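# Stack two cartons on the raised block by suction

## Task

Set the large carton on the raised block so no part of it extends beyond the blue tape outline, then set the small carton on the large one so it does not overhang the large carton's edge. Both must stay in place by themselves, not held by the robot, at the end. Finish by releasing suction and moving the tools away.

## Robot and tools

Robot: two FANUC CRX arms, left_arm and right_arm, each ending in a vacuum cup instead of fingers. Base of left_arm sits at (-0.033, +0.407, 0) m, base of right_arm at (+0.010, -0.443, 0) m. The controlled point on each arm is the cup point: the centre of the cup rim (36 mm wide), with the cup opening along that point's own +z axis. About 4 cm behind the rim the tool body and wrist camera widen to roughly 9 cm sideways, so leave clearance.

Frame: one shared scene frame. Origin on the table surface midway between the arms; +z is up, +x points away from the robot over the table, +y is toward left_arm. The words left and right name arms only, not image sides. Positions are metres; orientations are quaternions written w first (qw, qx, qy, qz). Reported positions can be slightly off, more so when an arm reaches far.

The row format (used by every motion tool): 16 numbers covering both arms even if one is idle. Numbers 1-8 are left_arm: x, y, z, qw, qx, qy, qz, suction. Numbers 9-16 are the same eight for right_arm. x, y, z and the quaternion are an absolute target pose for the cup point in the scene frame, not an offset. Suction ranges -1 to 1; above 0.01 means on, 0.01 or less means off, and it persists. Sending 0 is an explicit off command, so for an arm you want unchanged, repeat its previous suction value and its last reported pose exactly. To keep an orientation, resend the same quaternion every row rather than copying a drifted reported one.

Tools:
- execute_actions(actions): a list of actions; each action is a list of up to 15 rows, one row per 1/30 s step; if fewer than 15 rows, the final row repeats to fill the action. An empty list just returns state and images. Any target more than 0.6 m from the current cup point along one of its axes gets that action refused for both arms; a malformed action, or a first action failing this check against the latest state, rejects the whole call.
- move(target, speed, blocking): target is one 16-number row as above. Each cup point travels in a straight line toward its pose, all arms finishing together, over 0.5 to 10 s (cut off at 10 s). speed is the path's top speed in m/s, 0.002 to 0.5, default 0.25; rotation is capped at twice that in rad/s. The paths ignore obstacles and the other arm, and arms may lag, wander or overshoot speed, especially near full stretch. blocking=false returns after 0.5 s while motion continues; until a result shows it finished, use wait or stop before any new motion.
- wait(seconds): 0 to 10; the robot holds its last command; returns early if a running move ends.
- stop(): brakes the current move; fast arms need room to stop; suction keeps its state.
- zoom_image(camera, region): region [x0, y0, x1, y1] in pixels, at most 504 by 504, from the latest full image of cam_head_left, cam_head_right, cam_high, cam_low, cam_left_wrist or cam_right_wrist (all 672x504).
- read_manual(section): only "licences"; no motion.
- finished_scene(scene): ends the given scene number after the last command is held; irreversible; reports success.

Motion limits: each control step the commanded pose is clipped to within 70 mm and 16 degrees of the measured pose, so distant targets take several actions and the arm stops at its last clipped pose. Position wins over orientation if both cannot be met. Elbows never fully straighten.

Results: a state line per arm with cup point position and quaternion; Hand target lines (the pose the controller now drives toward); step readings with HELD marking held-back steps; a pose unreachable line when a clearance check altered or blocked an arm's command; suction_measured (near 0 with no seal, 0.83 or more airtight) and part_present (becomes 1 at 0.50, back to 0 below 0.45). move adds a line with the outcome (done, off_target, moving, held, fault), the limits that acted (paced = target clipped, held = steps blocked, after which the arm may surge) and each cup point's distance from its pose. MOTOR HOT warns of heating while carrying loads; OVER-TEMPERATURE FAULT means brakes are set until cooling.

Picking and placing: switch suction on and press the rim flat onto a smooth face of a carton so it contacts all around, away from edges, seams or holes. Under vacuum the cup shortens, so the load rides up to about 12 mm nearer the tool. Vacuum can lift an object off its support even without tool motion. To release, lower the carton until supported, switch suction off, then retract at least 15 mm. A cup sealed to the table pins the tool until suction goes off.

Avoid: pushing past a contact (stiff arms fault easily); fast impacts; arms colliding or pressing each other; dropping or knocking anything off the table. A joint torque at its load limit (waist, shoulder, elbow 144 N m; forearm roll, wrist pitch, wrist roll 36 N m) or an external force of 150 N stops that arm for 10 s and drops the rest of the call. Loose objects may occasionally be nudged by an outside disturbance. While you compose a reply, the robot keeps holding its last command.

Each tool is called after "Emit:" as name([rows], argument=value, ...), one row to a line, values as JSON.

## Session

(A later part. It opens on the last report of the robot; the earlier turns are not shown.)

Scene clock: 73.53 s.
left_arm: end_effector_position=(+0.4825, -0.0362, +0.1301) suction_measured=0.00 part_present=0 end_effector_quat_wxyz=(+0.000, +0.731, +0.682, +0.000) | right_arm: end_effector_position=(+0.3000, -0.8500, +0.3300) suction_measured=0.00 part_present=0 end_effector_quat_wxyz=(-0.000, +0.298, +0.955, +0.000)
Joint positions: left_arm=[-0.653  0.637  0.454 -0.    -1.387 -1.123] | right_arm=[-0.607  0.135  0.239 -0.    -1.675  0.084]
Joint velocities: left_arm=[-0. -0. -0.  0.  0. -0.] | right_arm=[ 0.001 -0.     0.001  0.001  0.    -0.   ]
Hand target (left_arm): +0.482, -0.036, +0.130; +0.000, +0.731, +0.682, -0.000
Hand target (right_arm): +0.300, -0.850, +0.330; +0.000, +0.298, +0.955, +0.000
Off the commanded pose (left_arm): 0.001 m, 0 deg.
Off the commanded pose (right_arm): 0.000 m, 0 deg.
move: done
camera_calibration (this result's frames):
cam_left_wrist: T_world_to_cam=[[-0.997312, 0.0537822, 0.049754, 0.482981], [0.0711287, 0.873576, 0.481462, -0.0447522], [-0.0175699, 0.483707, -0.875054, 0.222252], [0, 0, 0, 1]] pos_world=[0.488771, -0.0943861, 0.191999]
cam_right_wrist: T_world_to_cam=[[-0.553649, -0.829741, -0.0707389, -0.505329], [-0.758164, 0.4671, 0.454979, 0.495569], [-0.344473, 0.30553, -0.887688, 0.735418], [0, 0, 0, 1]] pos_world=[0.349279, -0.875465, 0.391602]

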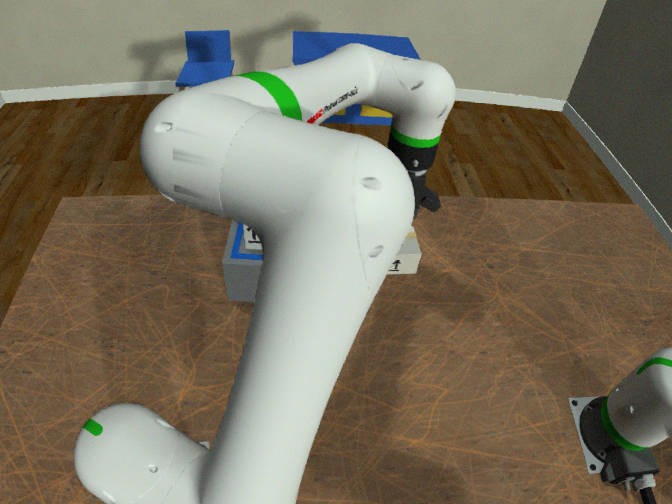

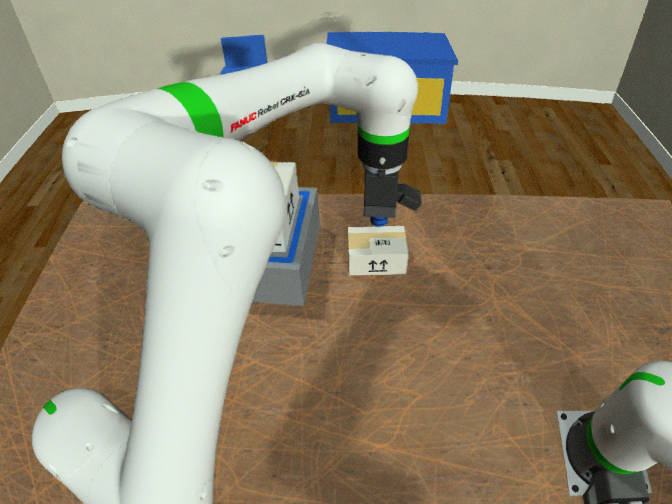

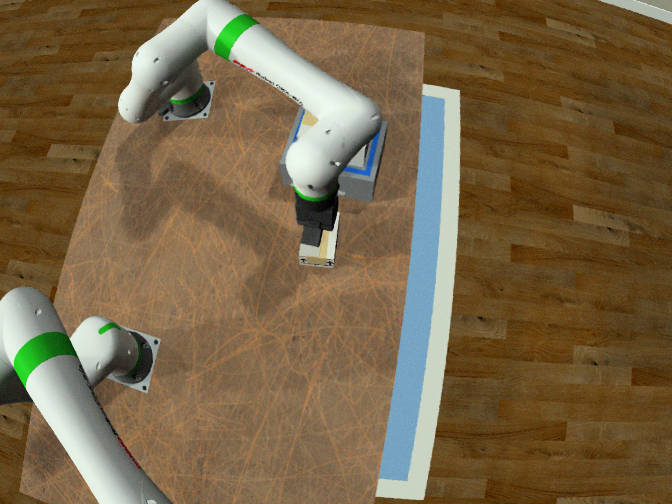

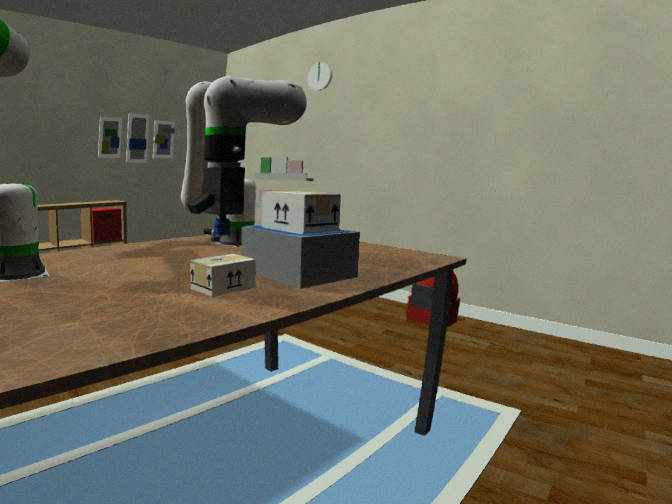

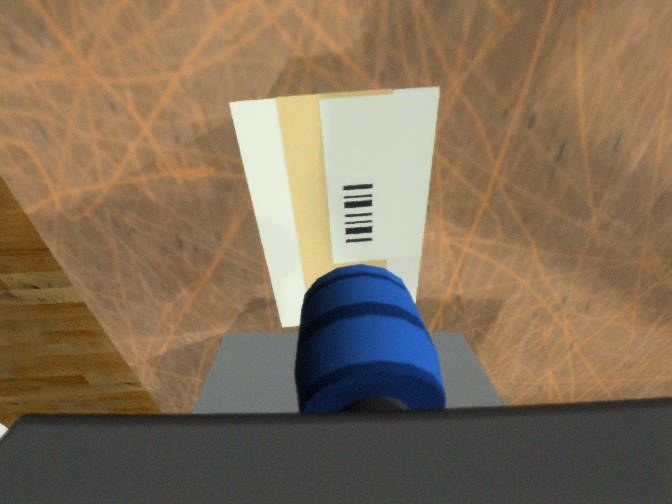

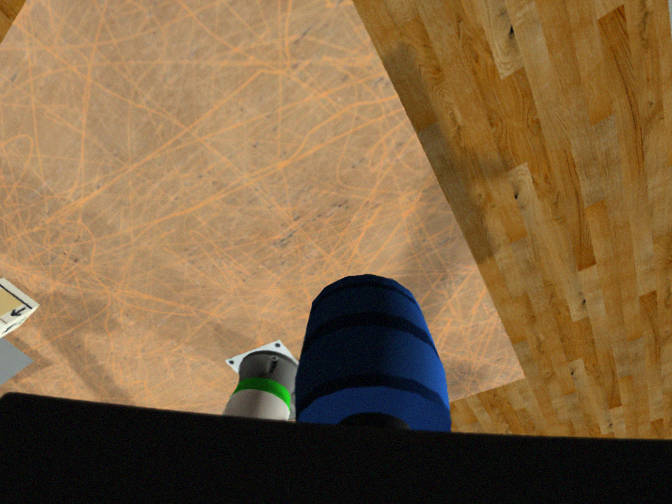

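Centered and aligned.

Emit:
move(target=[0.484,-0.038,0.08,0,0.731,0.682,0,1, 0.3,-0.85,0.33,0,0.298,0.955,0,0], speed=0.06)

Emit:
move(target=[0.484,-0.038,0.064,0,0.731,0.682,0,1, 0.3,-0.85,0.33,0,0.298,0.955,0,0], speed=0.015)

Scene clock: 78.13 s.
left_arm: end_effector_position=(+0.4842, -0.0381, +0.0800) suction_measured=0.00 part_present=0 end_effector_quat_wxyz=(+0.000, +0.731, +0.682, +0.000) | right_arm: end_effector_position=(+0.3000, -0.8500, +0.3300) suction_measured=0.00 part_present=0 end_effector_quat_wxyz=(-0.000, +0.298, +0.955, +0.000)
Joint positions: left_arm=[-0.654  0.675  0.394 -0.    -1.29  -1.122] | right_arm=[-0.607  0.135  0.239 -0.    -1.675  0.084]
Joint velocities: left_arm=[ 0.001  0.    -0.    -0.     0.    -0.   ] | right_arm=[ 0.001  0.    -0.     0.001  0.     0.   ]
Hand target (left_arm): +0.484, -0.038, +0.080; +0.000, +0.731, +0.682, -0.000
Hand target (right_arm): +0.300, -0.850, +0.330; +0.000, +0.298, +0.955, +0.000
Off the commanded pose (left_arm): 0.000 m, 0 deg.
Off the commanded pose (right_arm): 0.000 m, 0 deg.
move: done
camera_calibration (this result's frames):
cam_left_wrist: T_world_to_cam=[[-0.997314, 0.053705, 0.0497999, 0.487256], [0.0710835, 0.873572, 0.481476, -0.0191268], [-0.0176461, 0.483723, -0.875043, 0.179435], [0, 0, 0, 1]] pos_world=[0.490474, -0.0962563, 0.141957]
cam_right_wrist: T_world_to_cam=[[-0.553648, -0.829741, -0.0707391, -0.505329], [-0.758164, 0.467099, 0.454979, 0.495568], [-0.344473, 0.30553, -0.887688, 0.735418], [0, 0, 0, 1]] pos_world=[0.349279, -0.875465, 0.391602]

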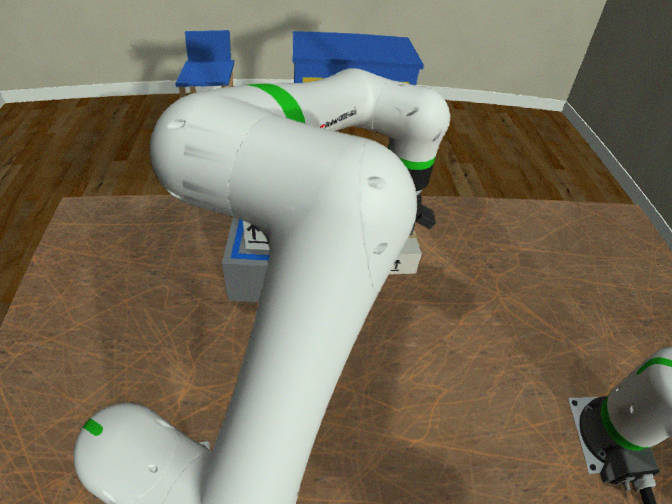

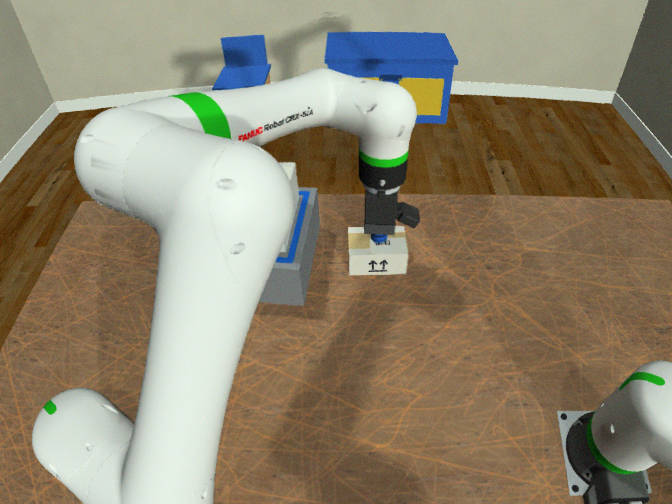

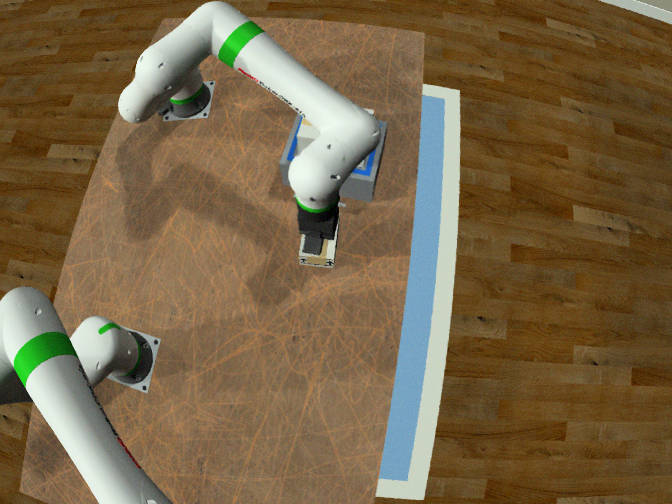

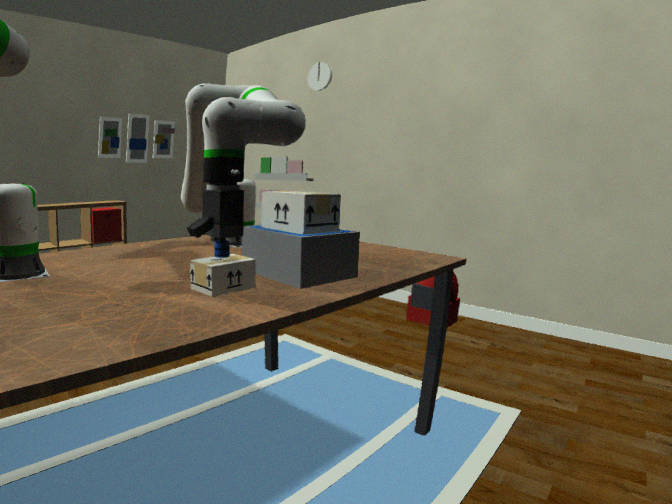

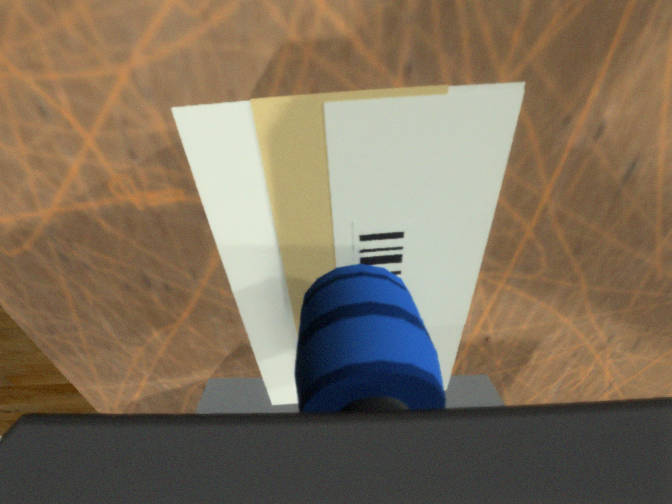

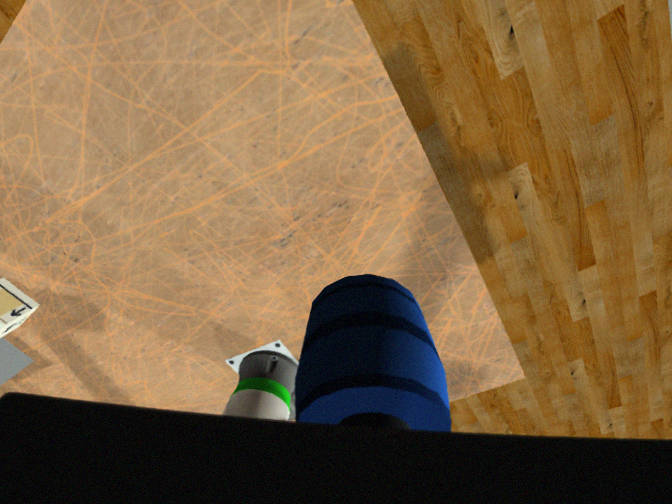

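Scene clock: 79.43 s.
left_arm: end_effector_position=(+0.4841, -0.0380, +0.0640) suction_measured=0.93 part_present=1 end_effector_quat_wxyz=(+0.000, +0.731, +0.682, +0.000) | right_arm: end_effector_position=(+0.3000, -0.8500, +0.3300) suction_measured=0.00 part_present=0 end_effector_quat_wxyz=(-0.000, +0.298, +0.955, +0.000)
Joint positions: left_arm=[-0.654  0.687  0.374 -0.    -1.259 -1.121] | right_arm=[-0.607  0.135  0.239 -0.    -1.675  0.084]
Joint velocities: left_arm=[-0. -0. -0. -0. -0.  0.] | right_arm=[ 0.001 -0.     0.001 -0.     0.    -0.   ]
Hand target (left_arm): +0.484, -0.038, +0.064; +0.000, +0.731, +0.682, -0.000
Hand target (right_arm): +0.300, -0.850, +0.330; +0.000, +0.298, +0.955, +0.000
Off the commanded pose (left_arm): 0.000 m, 0 deg.
Off the commanded pose (right_arm): 0.000 m, 0 deg.
move: done
camera_calibration (this result's frames):
cam_left_wrist: T_world_to_cam=[[-0.997313, 0.0536894, 0.0498329, 0.487909], [0.0710861, 0.873564, 0.48149, -0.011462], [-0.0176814, 0.483738, -0.875034, 0.165401], [0, 0, 0, 1]] pos_world=[0.490337, -0.0961936, 0.125936]
cam_right_wrist: T_world_to_cam=[[-0.553649, -0.829741, -0.0707389, -0.505329], [-0.758164, 0.467099, 0.454979, 0.495569], [-0.344473, 0.30553, -0.887688, 0.735418], [0, 0, 0, 1]] pos_world=[0.349279, -0.875465, 0.391602]

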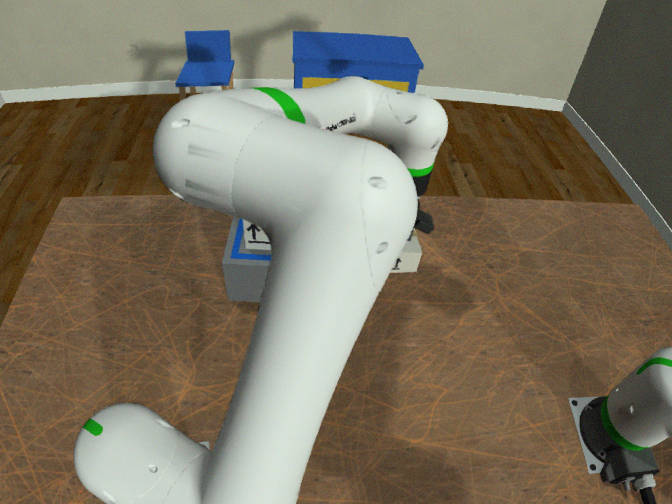

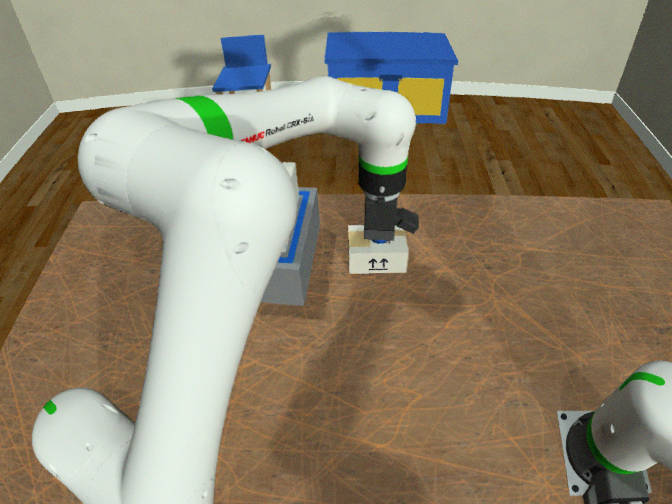

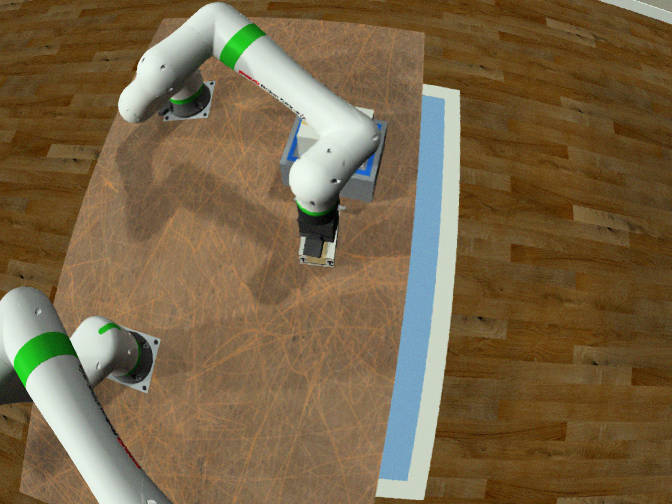

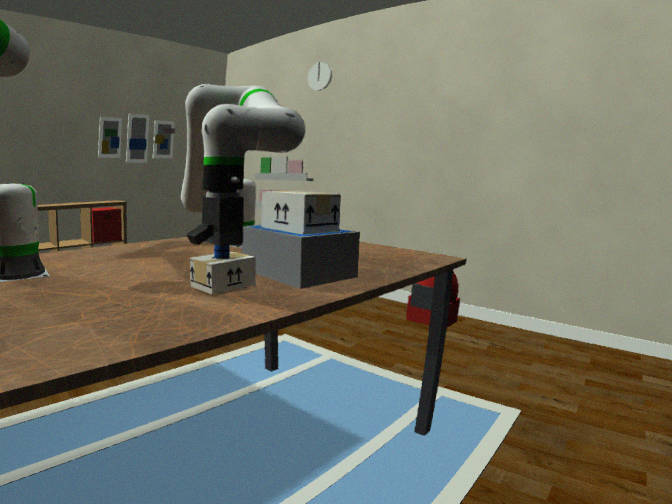

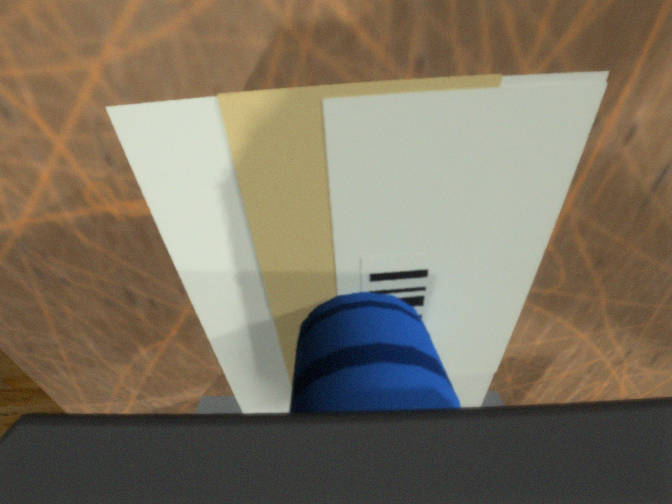

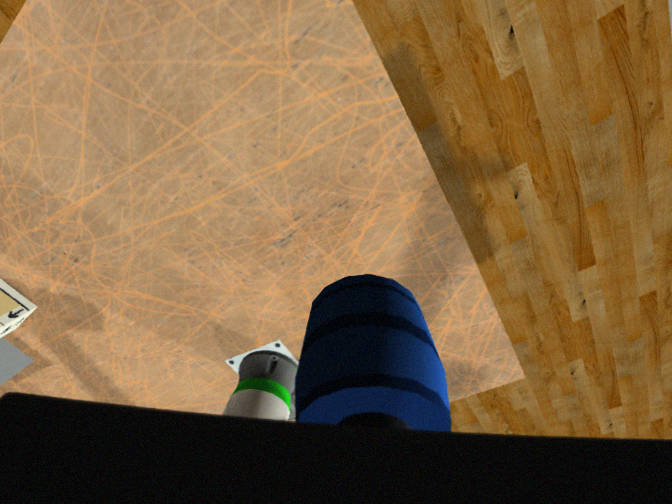

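Emit:
move(target=[0.484,-0.03,0.315,0,0.731,0.682,0,1, 0.3,-0.85,0.33,0,0.298,0.955,0,0], speed=0.2)

Emit:
move(target=[0.493,0.213,0.305,0,0.087,0.996,0,1, 0.3,-0.85,0.33,0,0.298,0.955,0,0], speed=0.3)

Emit:
move(target=[0.493,0.213,0.281,0,0.087,0.996,0,1, 0.3,-0.85,0.33,0,0.298,0.955,0,0], speed=0.02)

Emit:
zoom_image(camera="cam_low", region=[240, 130, 360, 250])

Emit:
zoom_image(camera="cam_head_right", region=[180, 110, 340, 270])

Scene clock: 87.23 s.
left_arm: end_effector_position=(+0.4831, -0.0294, +0.3149) suction_measured=0.93 part_present=1 end_effector_quat_wxyz=(-0.000, +0.731, +0.682, -0.000) | right_arm: end_effector_position=(+0.3000, -0.8500, +0.3300) suction_measured=0.00 part_present=0 end_effector_quat_wxyz=(-0.000, +0.298, +0.955, +0.000)
Joint positions: left_arm=[-0.644  0.645  0.9    0.    -1.826 -1.132] | right_arm=[-0.607  0.135  0.239 -0.    -1.675  0.084]
Joint velocities: left_arm=[-0.002  0.002  0.004 -0.002 -0.003  0.   ] | right_arm=[ 0.001  0.     0.     0.002 -0.    -0.   ]
Hand target (left_arm): +0.483, -0.029, +0.315; -0.000, +0.731, +0.682, +0.000
Hand target (right_arm): +0.300, -0.850, +0.330; +0.000, +0.298, +0.955, +0.000
Off the commanded pose (left_arm): 0.001 m, 0 deg.
Off the commanded pose (right_arm): 0.000 m, 0 deg.
move: done
camera_calibration (this result's frames):
cam_left_wrist: T_world_to_cam=[[-0.997323, 0.0534501, 0.049903, 0.473925], [0.0709102, 0.873586, 0.481477, -0.13968], [-0.0178596, 0.483726, -0.875037, 0.380861], [0, 0, 0, 1]] pos_world=[0.489363, -0.0875416, 0.37687]
cam_right_wrist: T_world_to_cam=[[-0.553649, -0.82974, -0.0707391, -0.505329], [-0.758163, 0.4671, 0.454979, 0.495569], [-0.344472, 0.30553, -0.887688, 0.735418], [0, 0, 0, 1]] pos_world=[0.349279, -0.875465, 0.391602]

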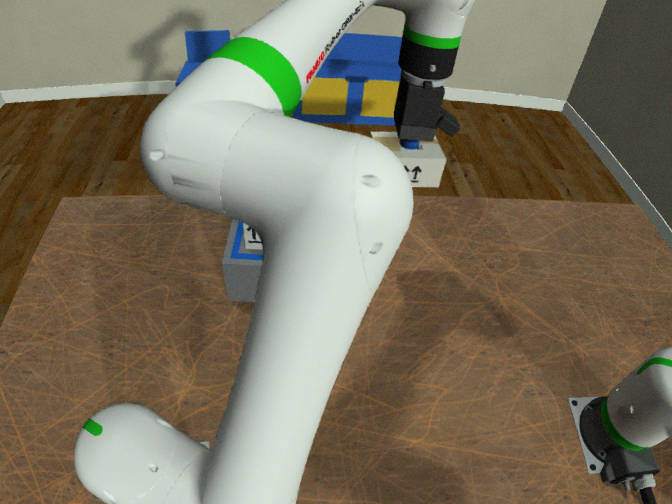

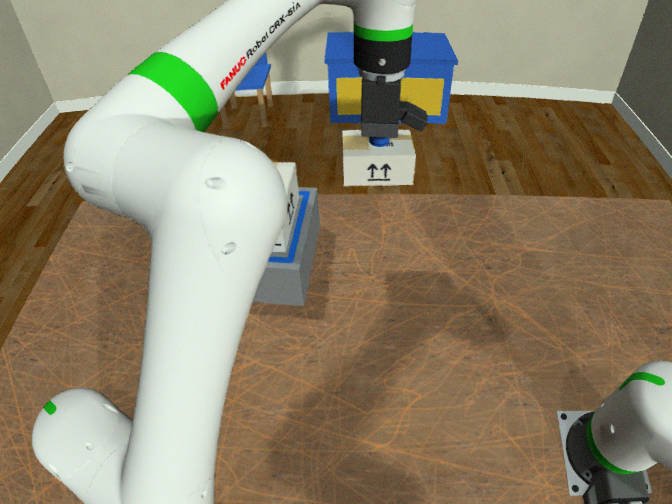

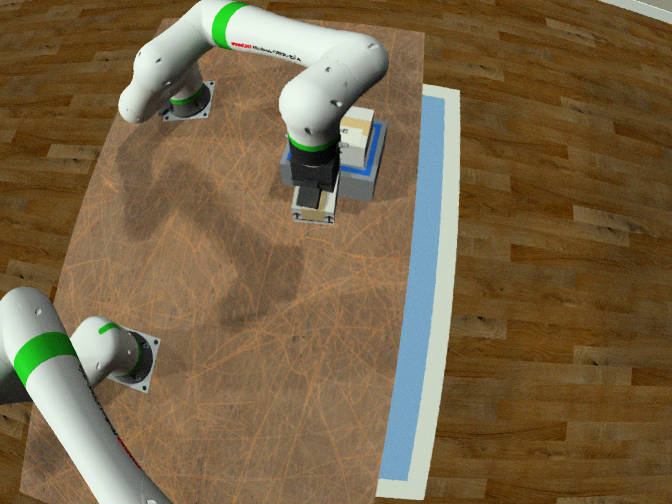

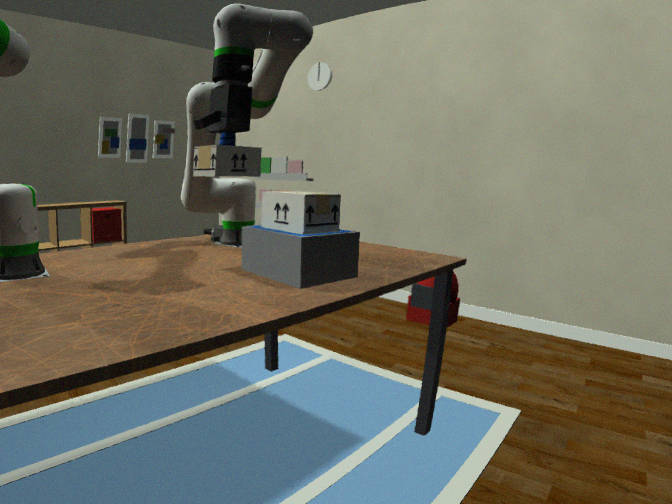

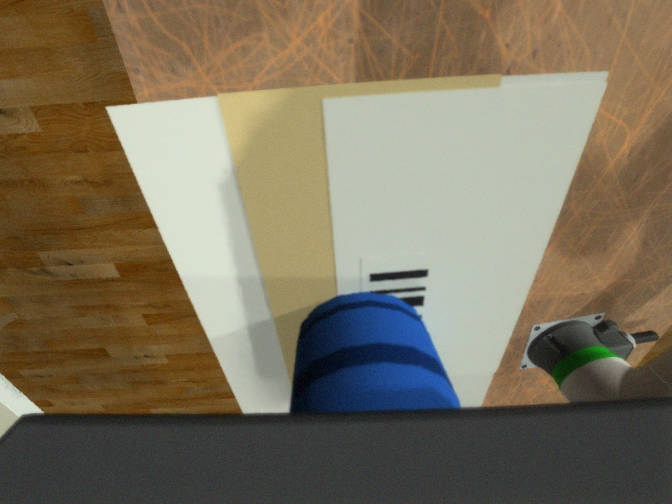

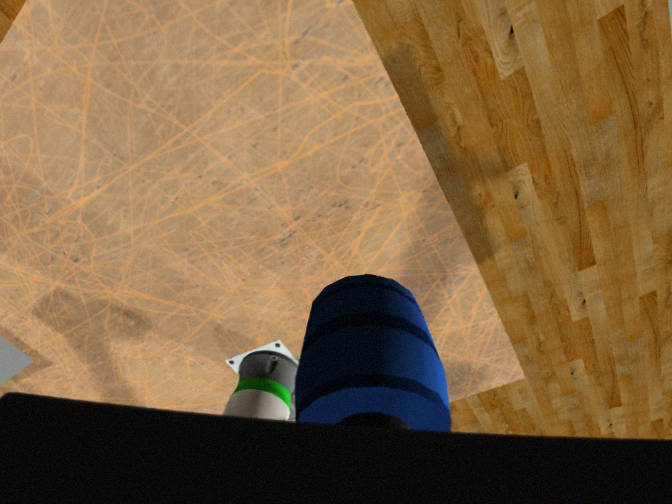

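Scene clock: 90.07 s.
left_arm: end_effector_position=(+0.4928, +0.2130, +0.3046) suction_measured=0.93 part_present=1 end_effector_quat_wxyz=(+0.000, +0.087, +0.996, +0.001) | right_arm: end_effector_position=(+0.3000, -0.8500, +0.3300) suction_measured=0.00 part_present=0 end_effector_quat_wxyz=(-0.000, +0.298, +0.955, +0.000)
Joint positions: left_arm=[-0.256  0.287  0.363 -0.002 -1.647 -0.055] | right_arm=[-0.607  0.135  0.239 -0.    -1.675  0.084]
Joint velocities: left_arm=[ 0.001  0.    -0.001 -0.     0.     0.001] | right_arm=[ 0.     0.    -0.001 -0.001 -0.    -0.   ]
Hand target (left_arm): +0.493, +0.213, +0.305; +0.000, +0.087, +0.996, +0.001
Hand target (right_arm): +0.300, -0.850, +0.330; +0.000, +0.298, +0.955, +0.000
Off the commanded pose (left_arm): 0.000 m, 0 deg.
Off the commanded pose (right_arm): 0.000 m, 0 deg.
move: done
camera_calibration (this result's frames):
cam_left_wrist: T_world_to_cam=[[-0.157968, -0.986289, 0.0477591, 0.279717], [-0.861543, 0.161298, 0.48138, 0.264117], [-0.482483, 0.0348958, -0.87521, 0.579384], [0, 0, 0, 1]] pos_world=[0.551277, 0.213062, 0.366583]
cam_right_wrist: T_world_to_cam=[[-0.553649, -0.82974, -0.0707389, -0.505329], [-0.758163, 0.4671, 0.454979, 0.495569], [-0.344473, 0.30553, -0.887688, 0.735418], [0, 0, 0, 1]] pos_world=[0.349279, -0.875465, 0.391602]

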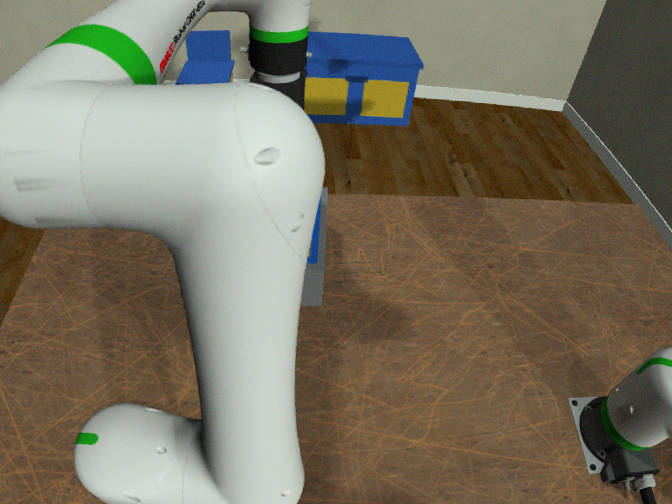

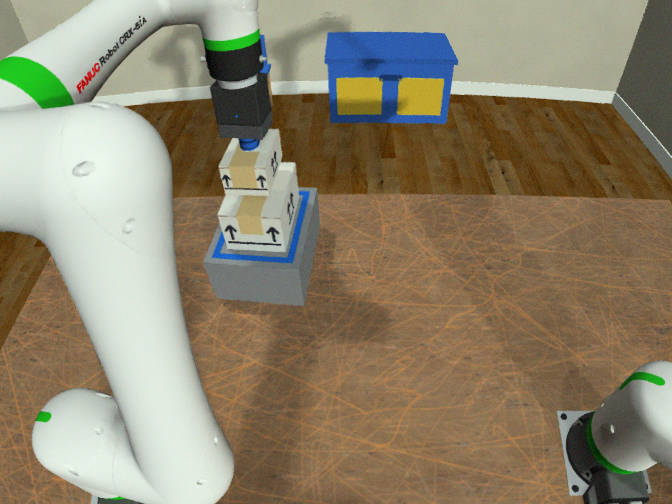

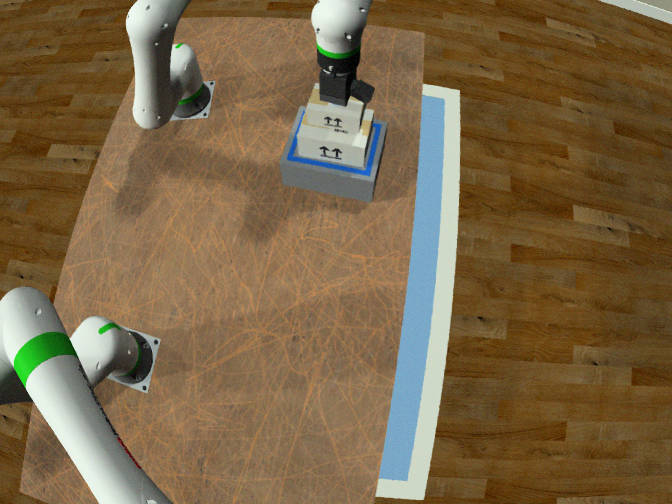

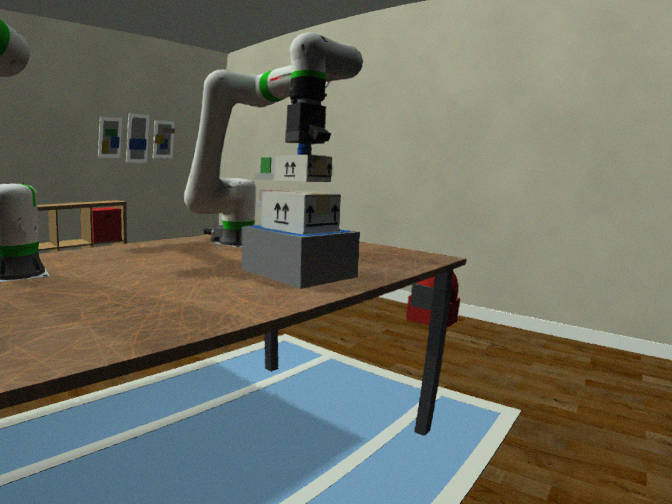

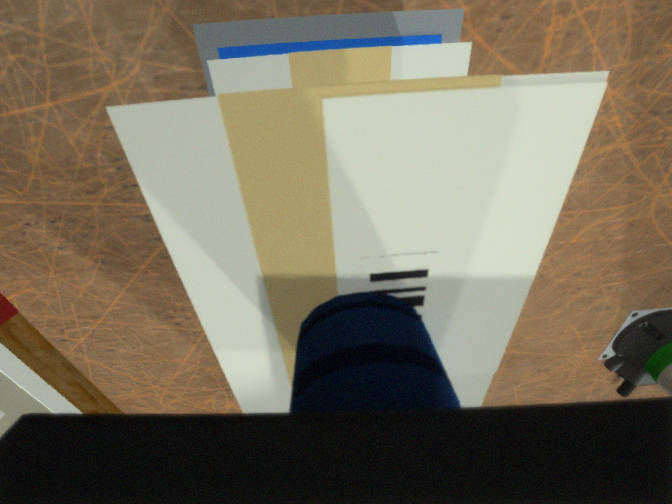

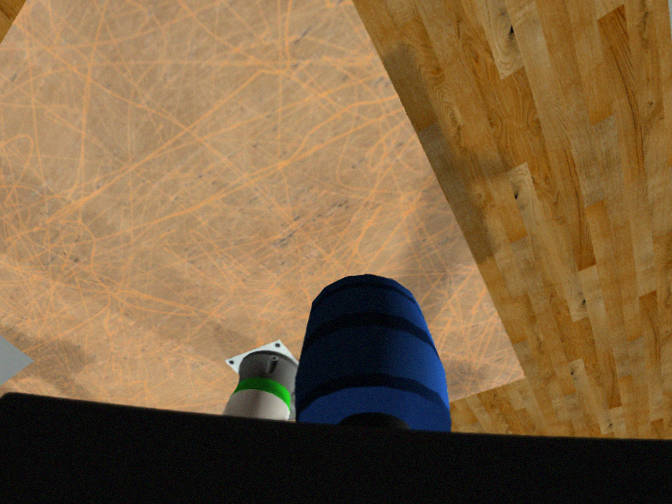

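Scene clock: 91.47 s.
left_arm: end_effector_position=(+0.4931, +0.2130, +0.2810) suction_measured=0.93 part_present=1 end_effector_quat_wxyz=(+0.000, +0.087, +0.996, +0.000) | right_arm: end_effector_position=(+0.3000, -0.8500, +0.3300) suction_measured=0.00 part_present=0 end_effector_quat_wxyz=(-0.000, +0.298, +0.955, +0.000)
Joint positions: left_arm=[-0.254  0.284  0.304 -0.    -1.591 -0.056] | right_arm=[-0.607  0.135  0.239 -0.    -1.675  0.084]
Joint velocities: left_arm=[-0.001 -0.    -0.001 -0.001  0.001  0.   ] | right_arm=[-0.002 -0.    -0.001 -0.     0.    -0.   ]
Hand target (left_arm): +0.493, +0.213, +0.281; +0.000, +0.087, +0.996, +0.000
Hand target (right_arm): +0.300, -0.850, +0.330; +0.000, +0.298, +0.955, +0.000
Off the commanded pose (left_arm): 0.000 m, 0 deg.
Off the commanded pose (right_arm): 0.000 m, 0 deg.
move: done
camera_calibration (this result's frames):
cam_left_wrist: T_world_to_cam=[[-0.157837, -0.986206, 0.049852, 0.280167], [-0.861331, 0.162189, 0.48146, 0.275424], [-0.482904, 0.0330531, -0.875049, 0.559426], [0, 0, 0, 1]] pos_world=[0.551602, 0.213141, 0.342953]
cam_right_wrist: T_world_to_cam=[[-0.553649, -0.829741, -0.070739, -0.505329], [-0.758164, 0.4671, 0.454979, 0.495569], [-0.344472, 0.30553, -0.887688, 0.735418], [0, 0, 0, 1]] pos_world=[0.349279, -0.875465, 0.391602]

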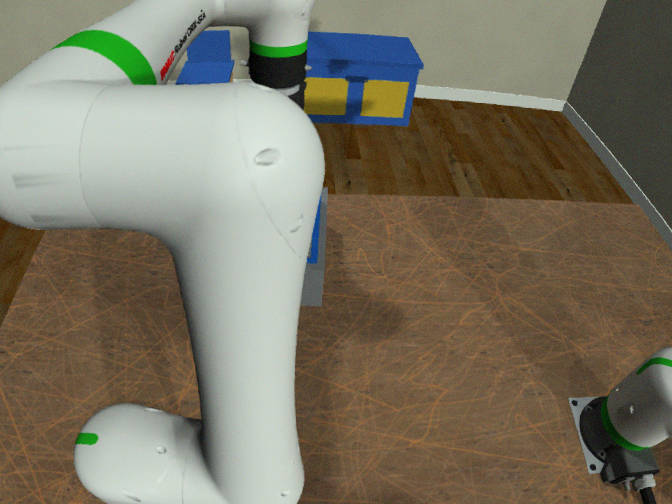

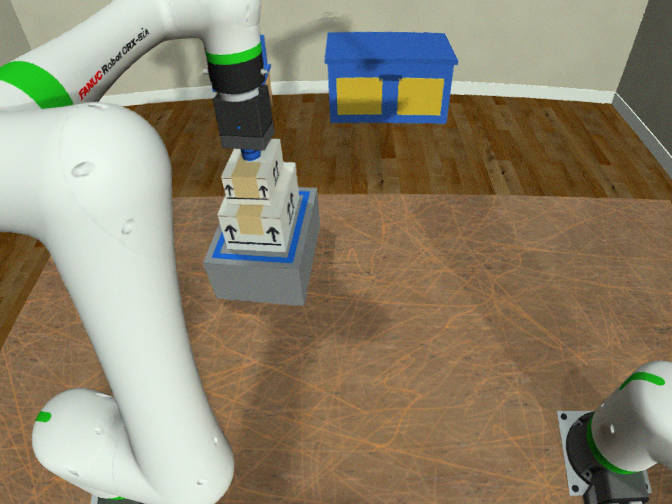

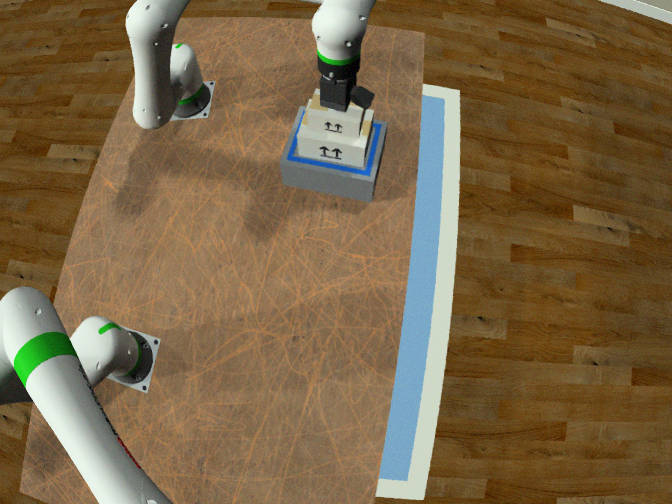

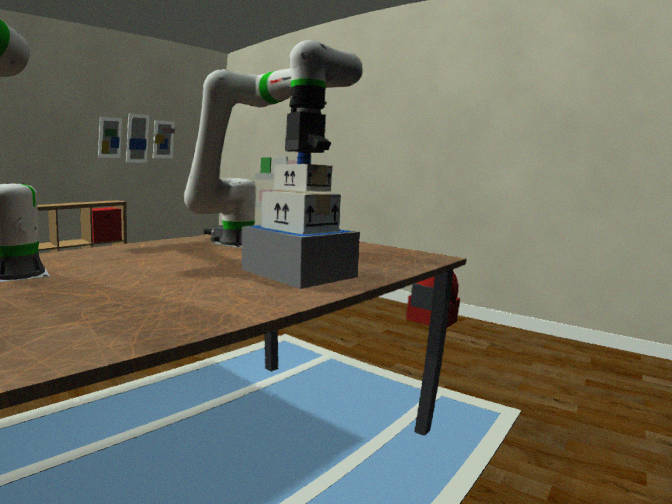

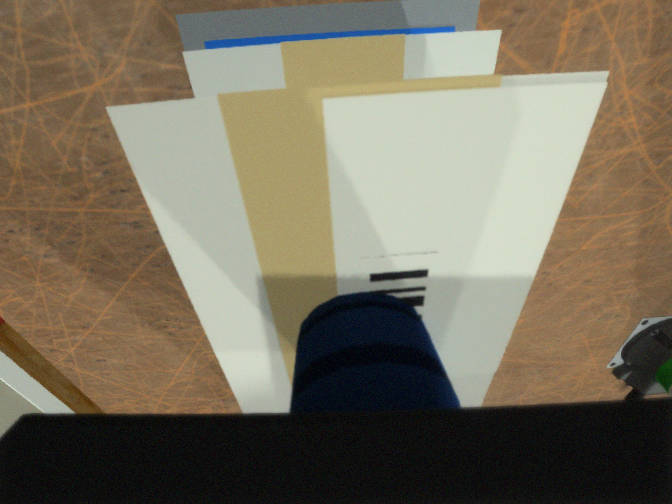

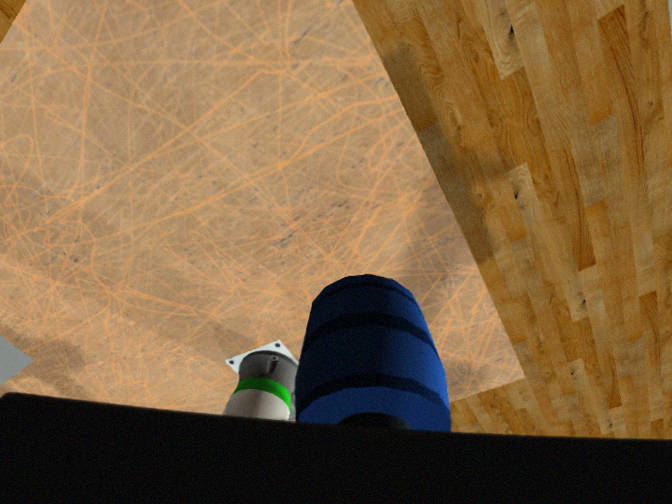

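Region (240, 130, 360, 250) of cam_low's 672x504 image, scaled by 4.200, with more detail than that image has.

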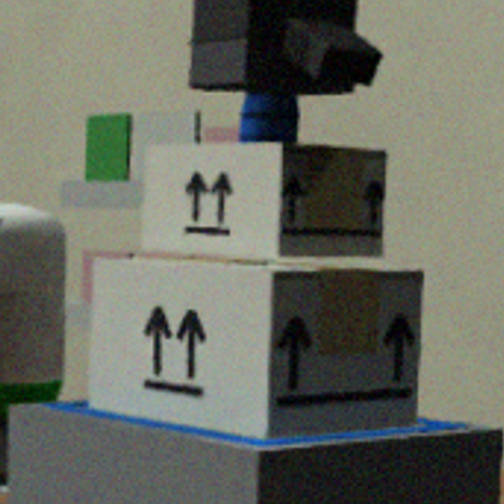

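Region (180, 110, 340, 270) of cam_head_right's 672x504 image, scaled by 3.150, with more detail than that image has.

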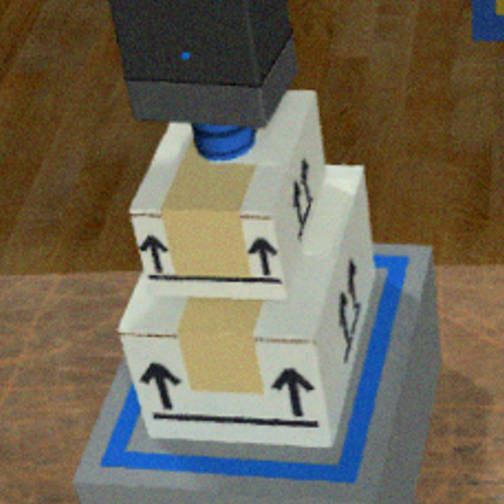

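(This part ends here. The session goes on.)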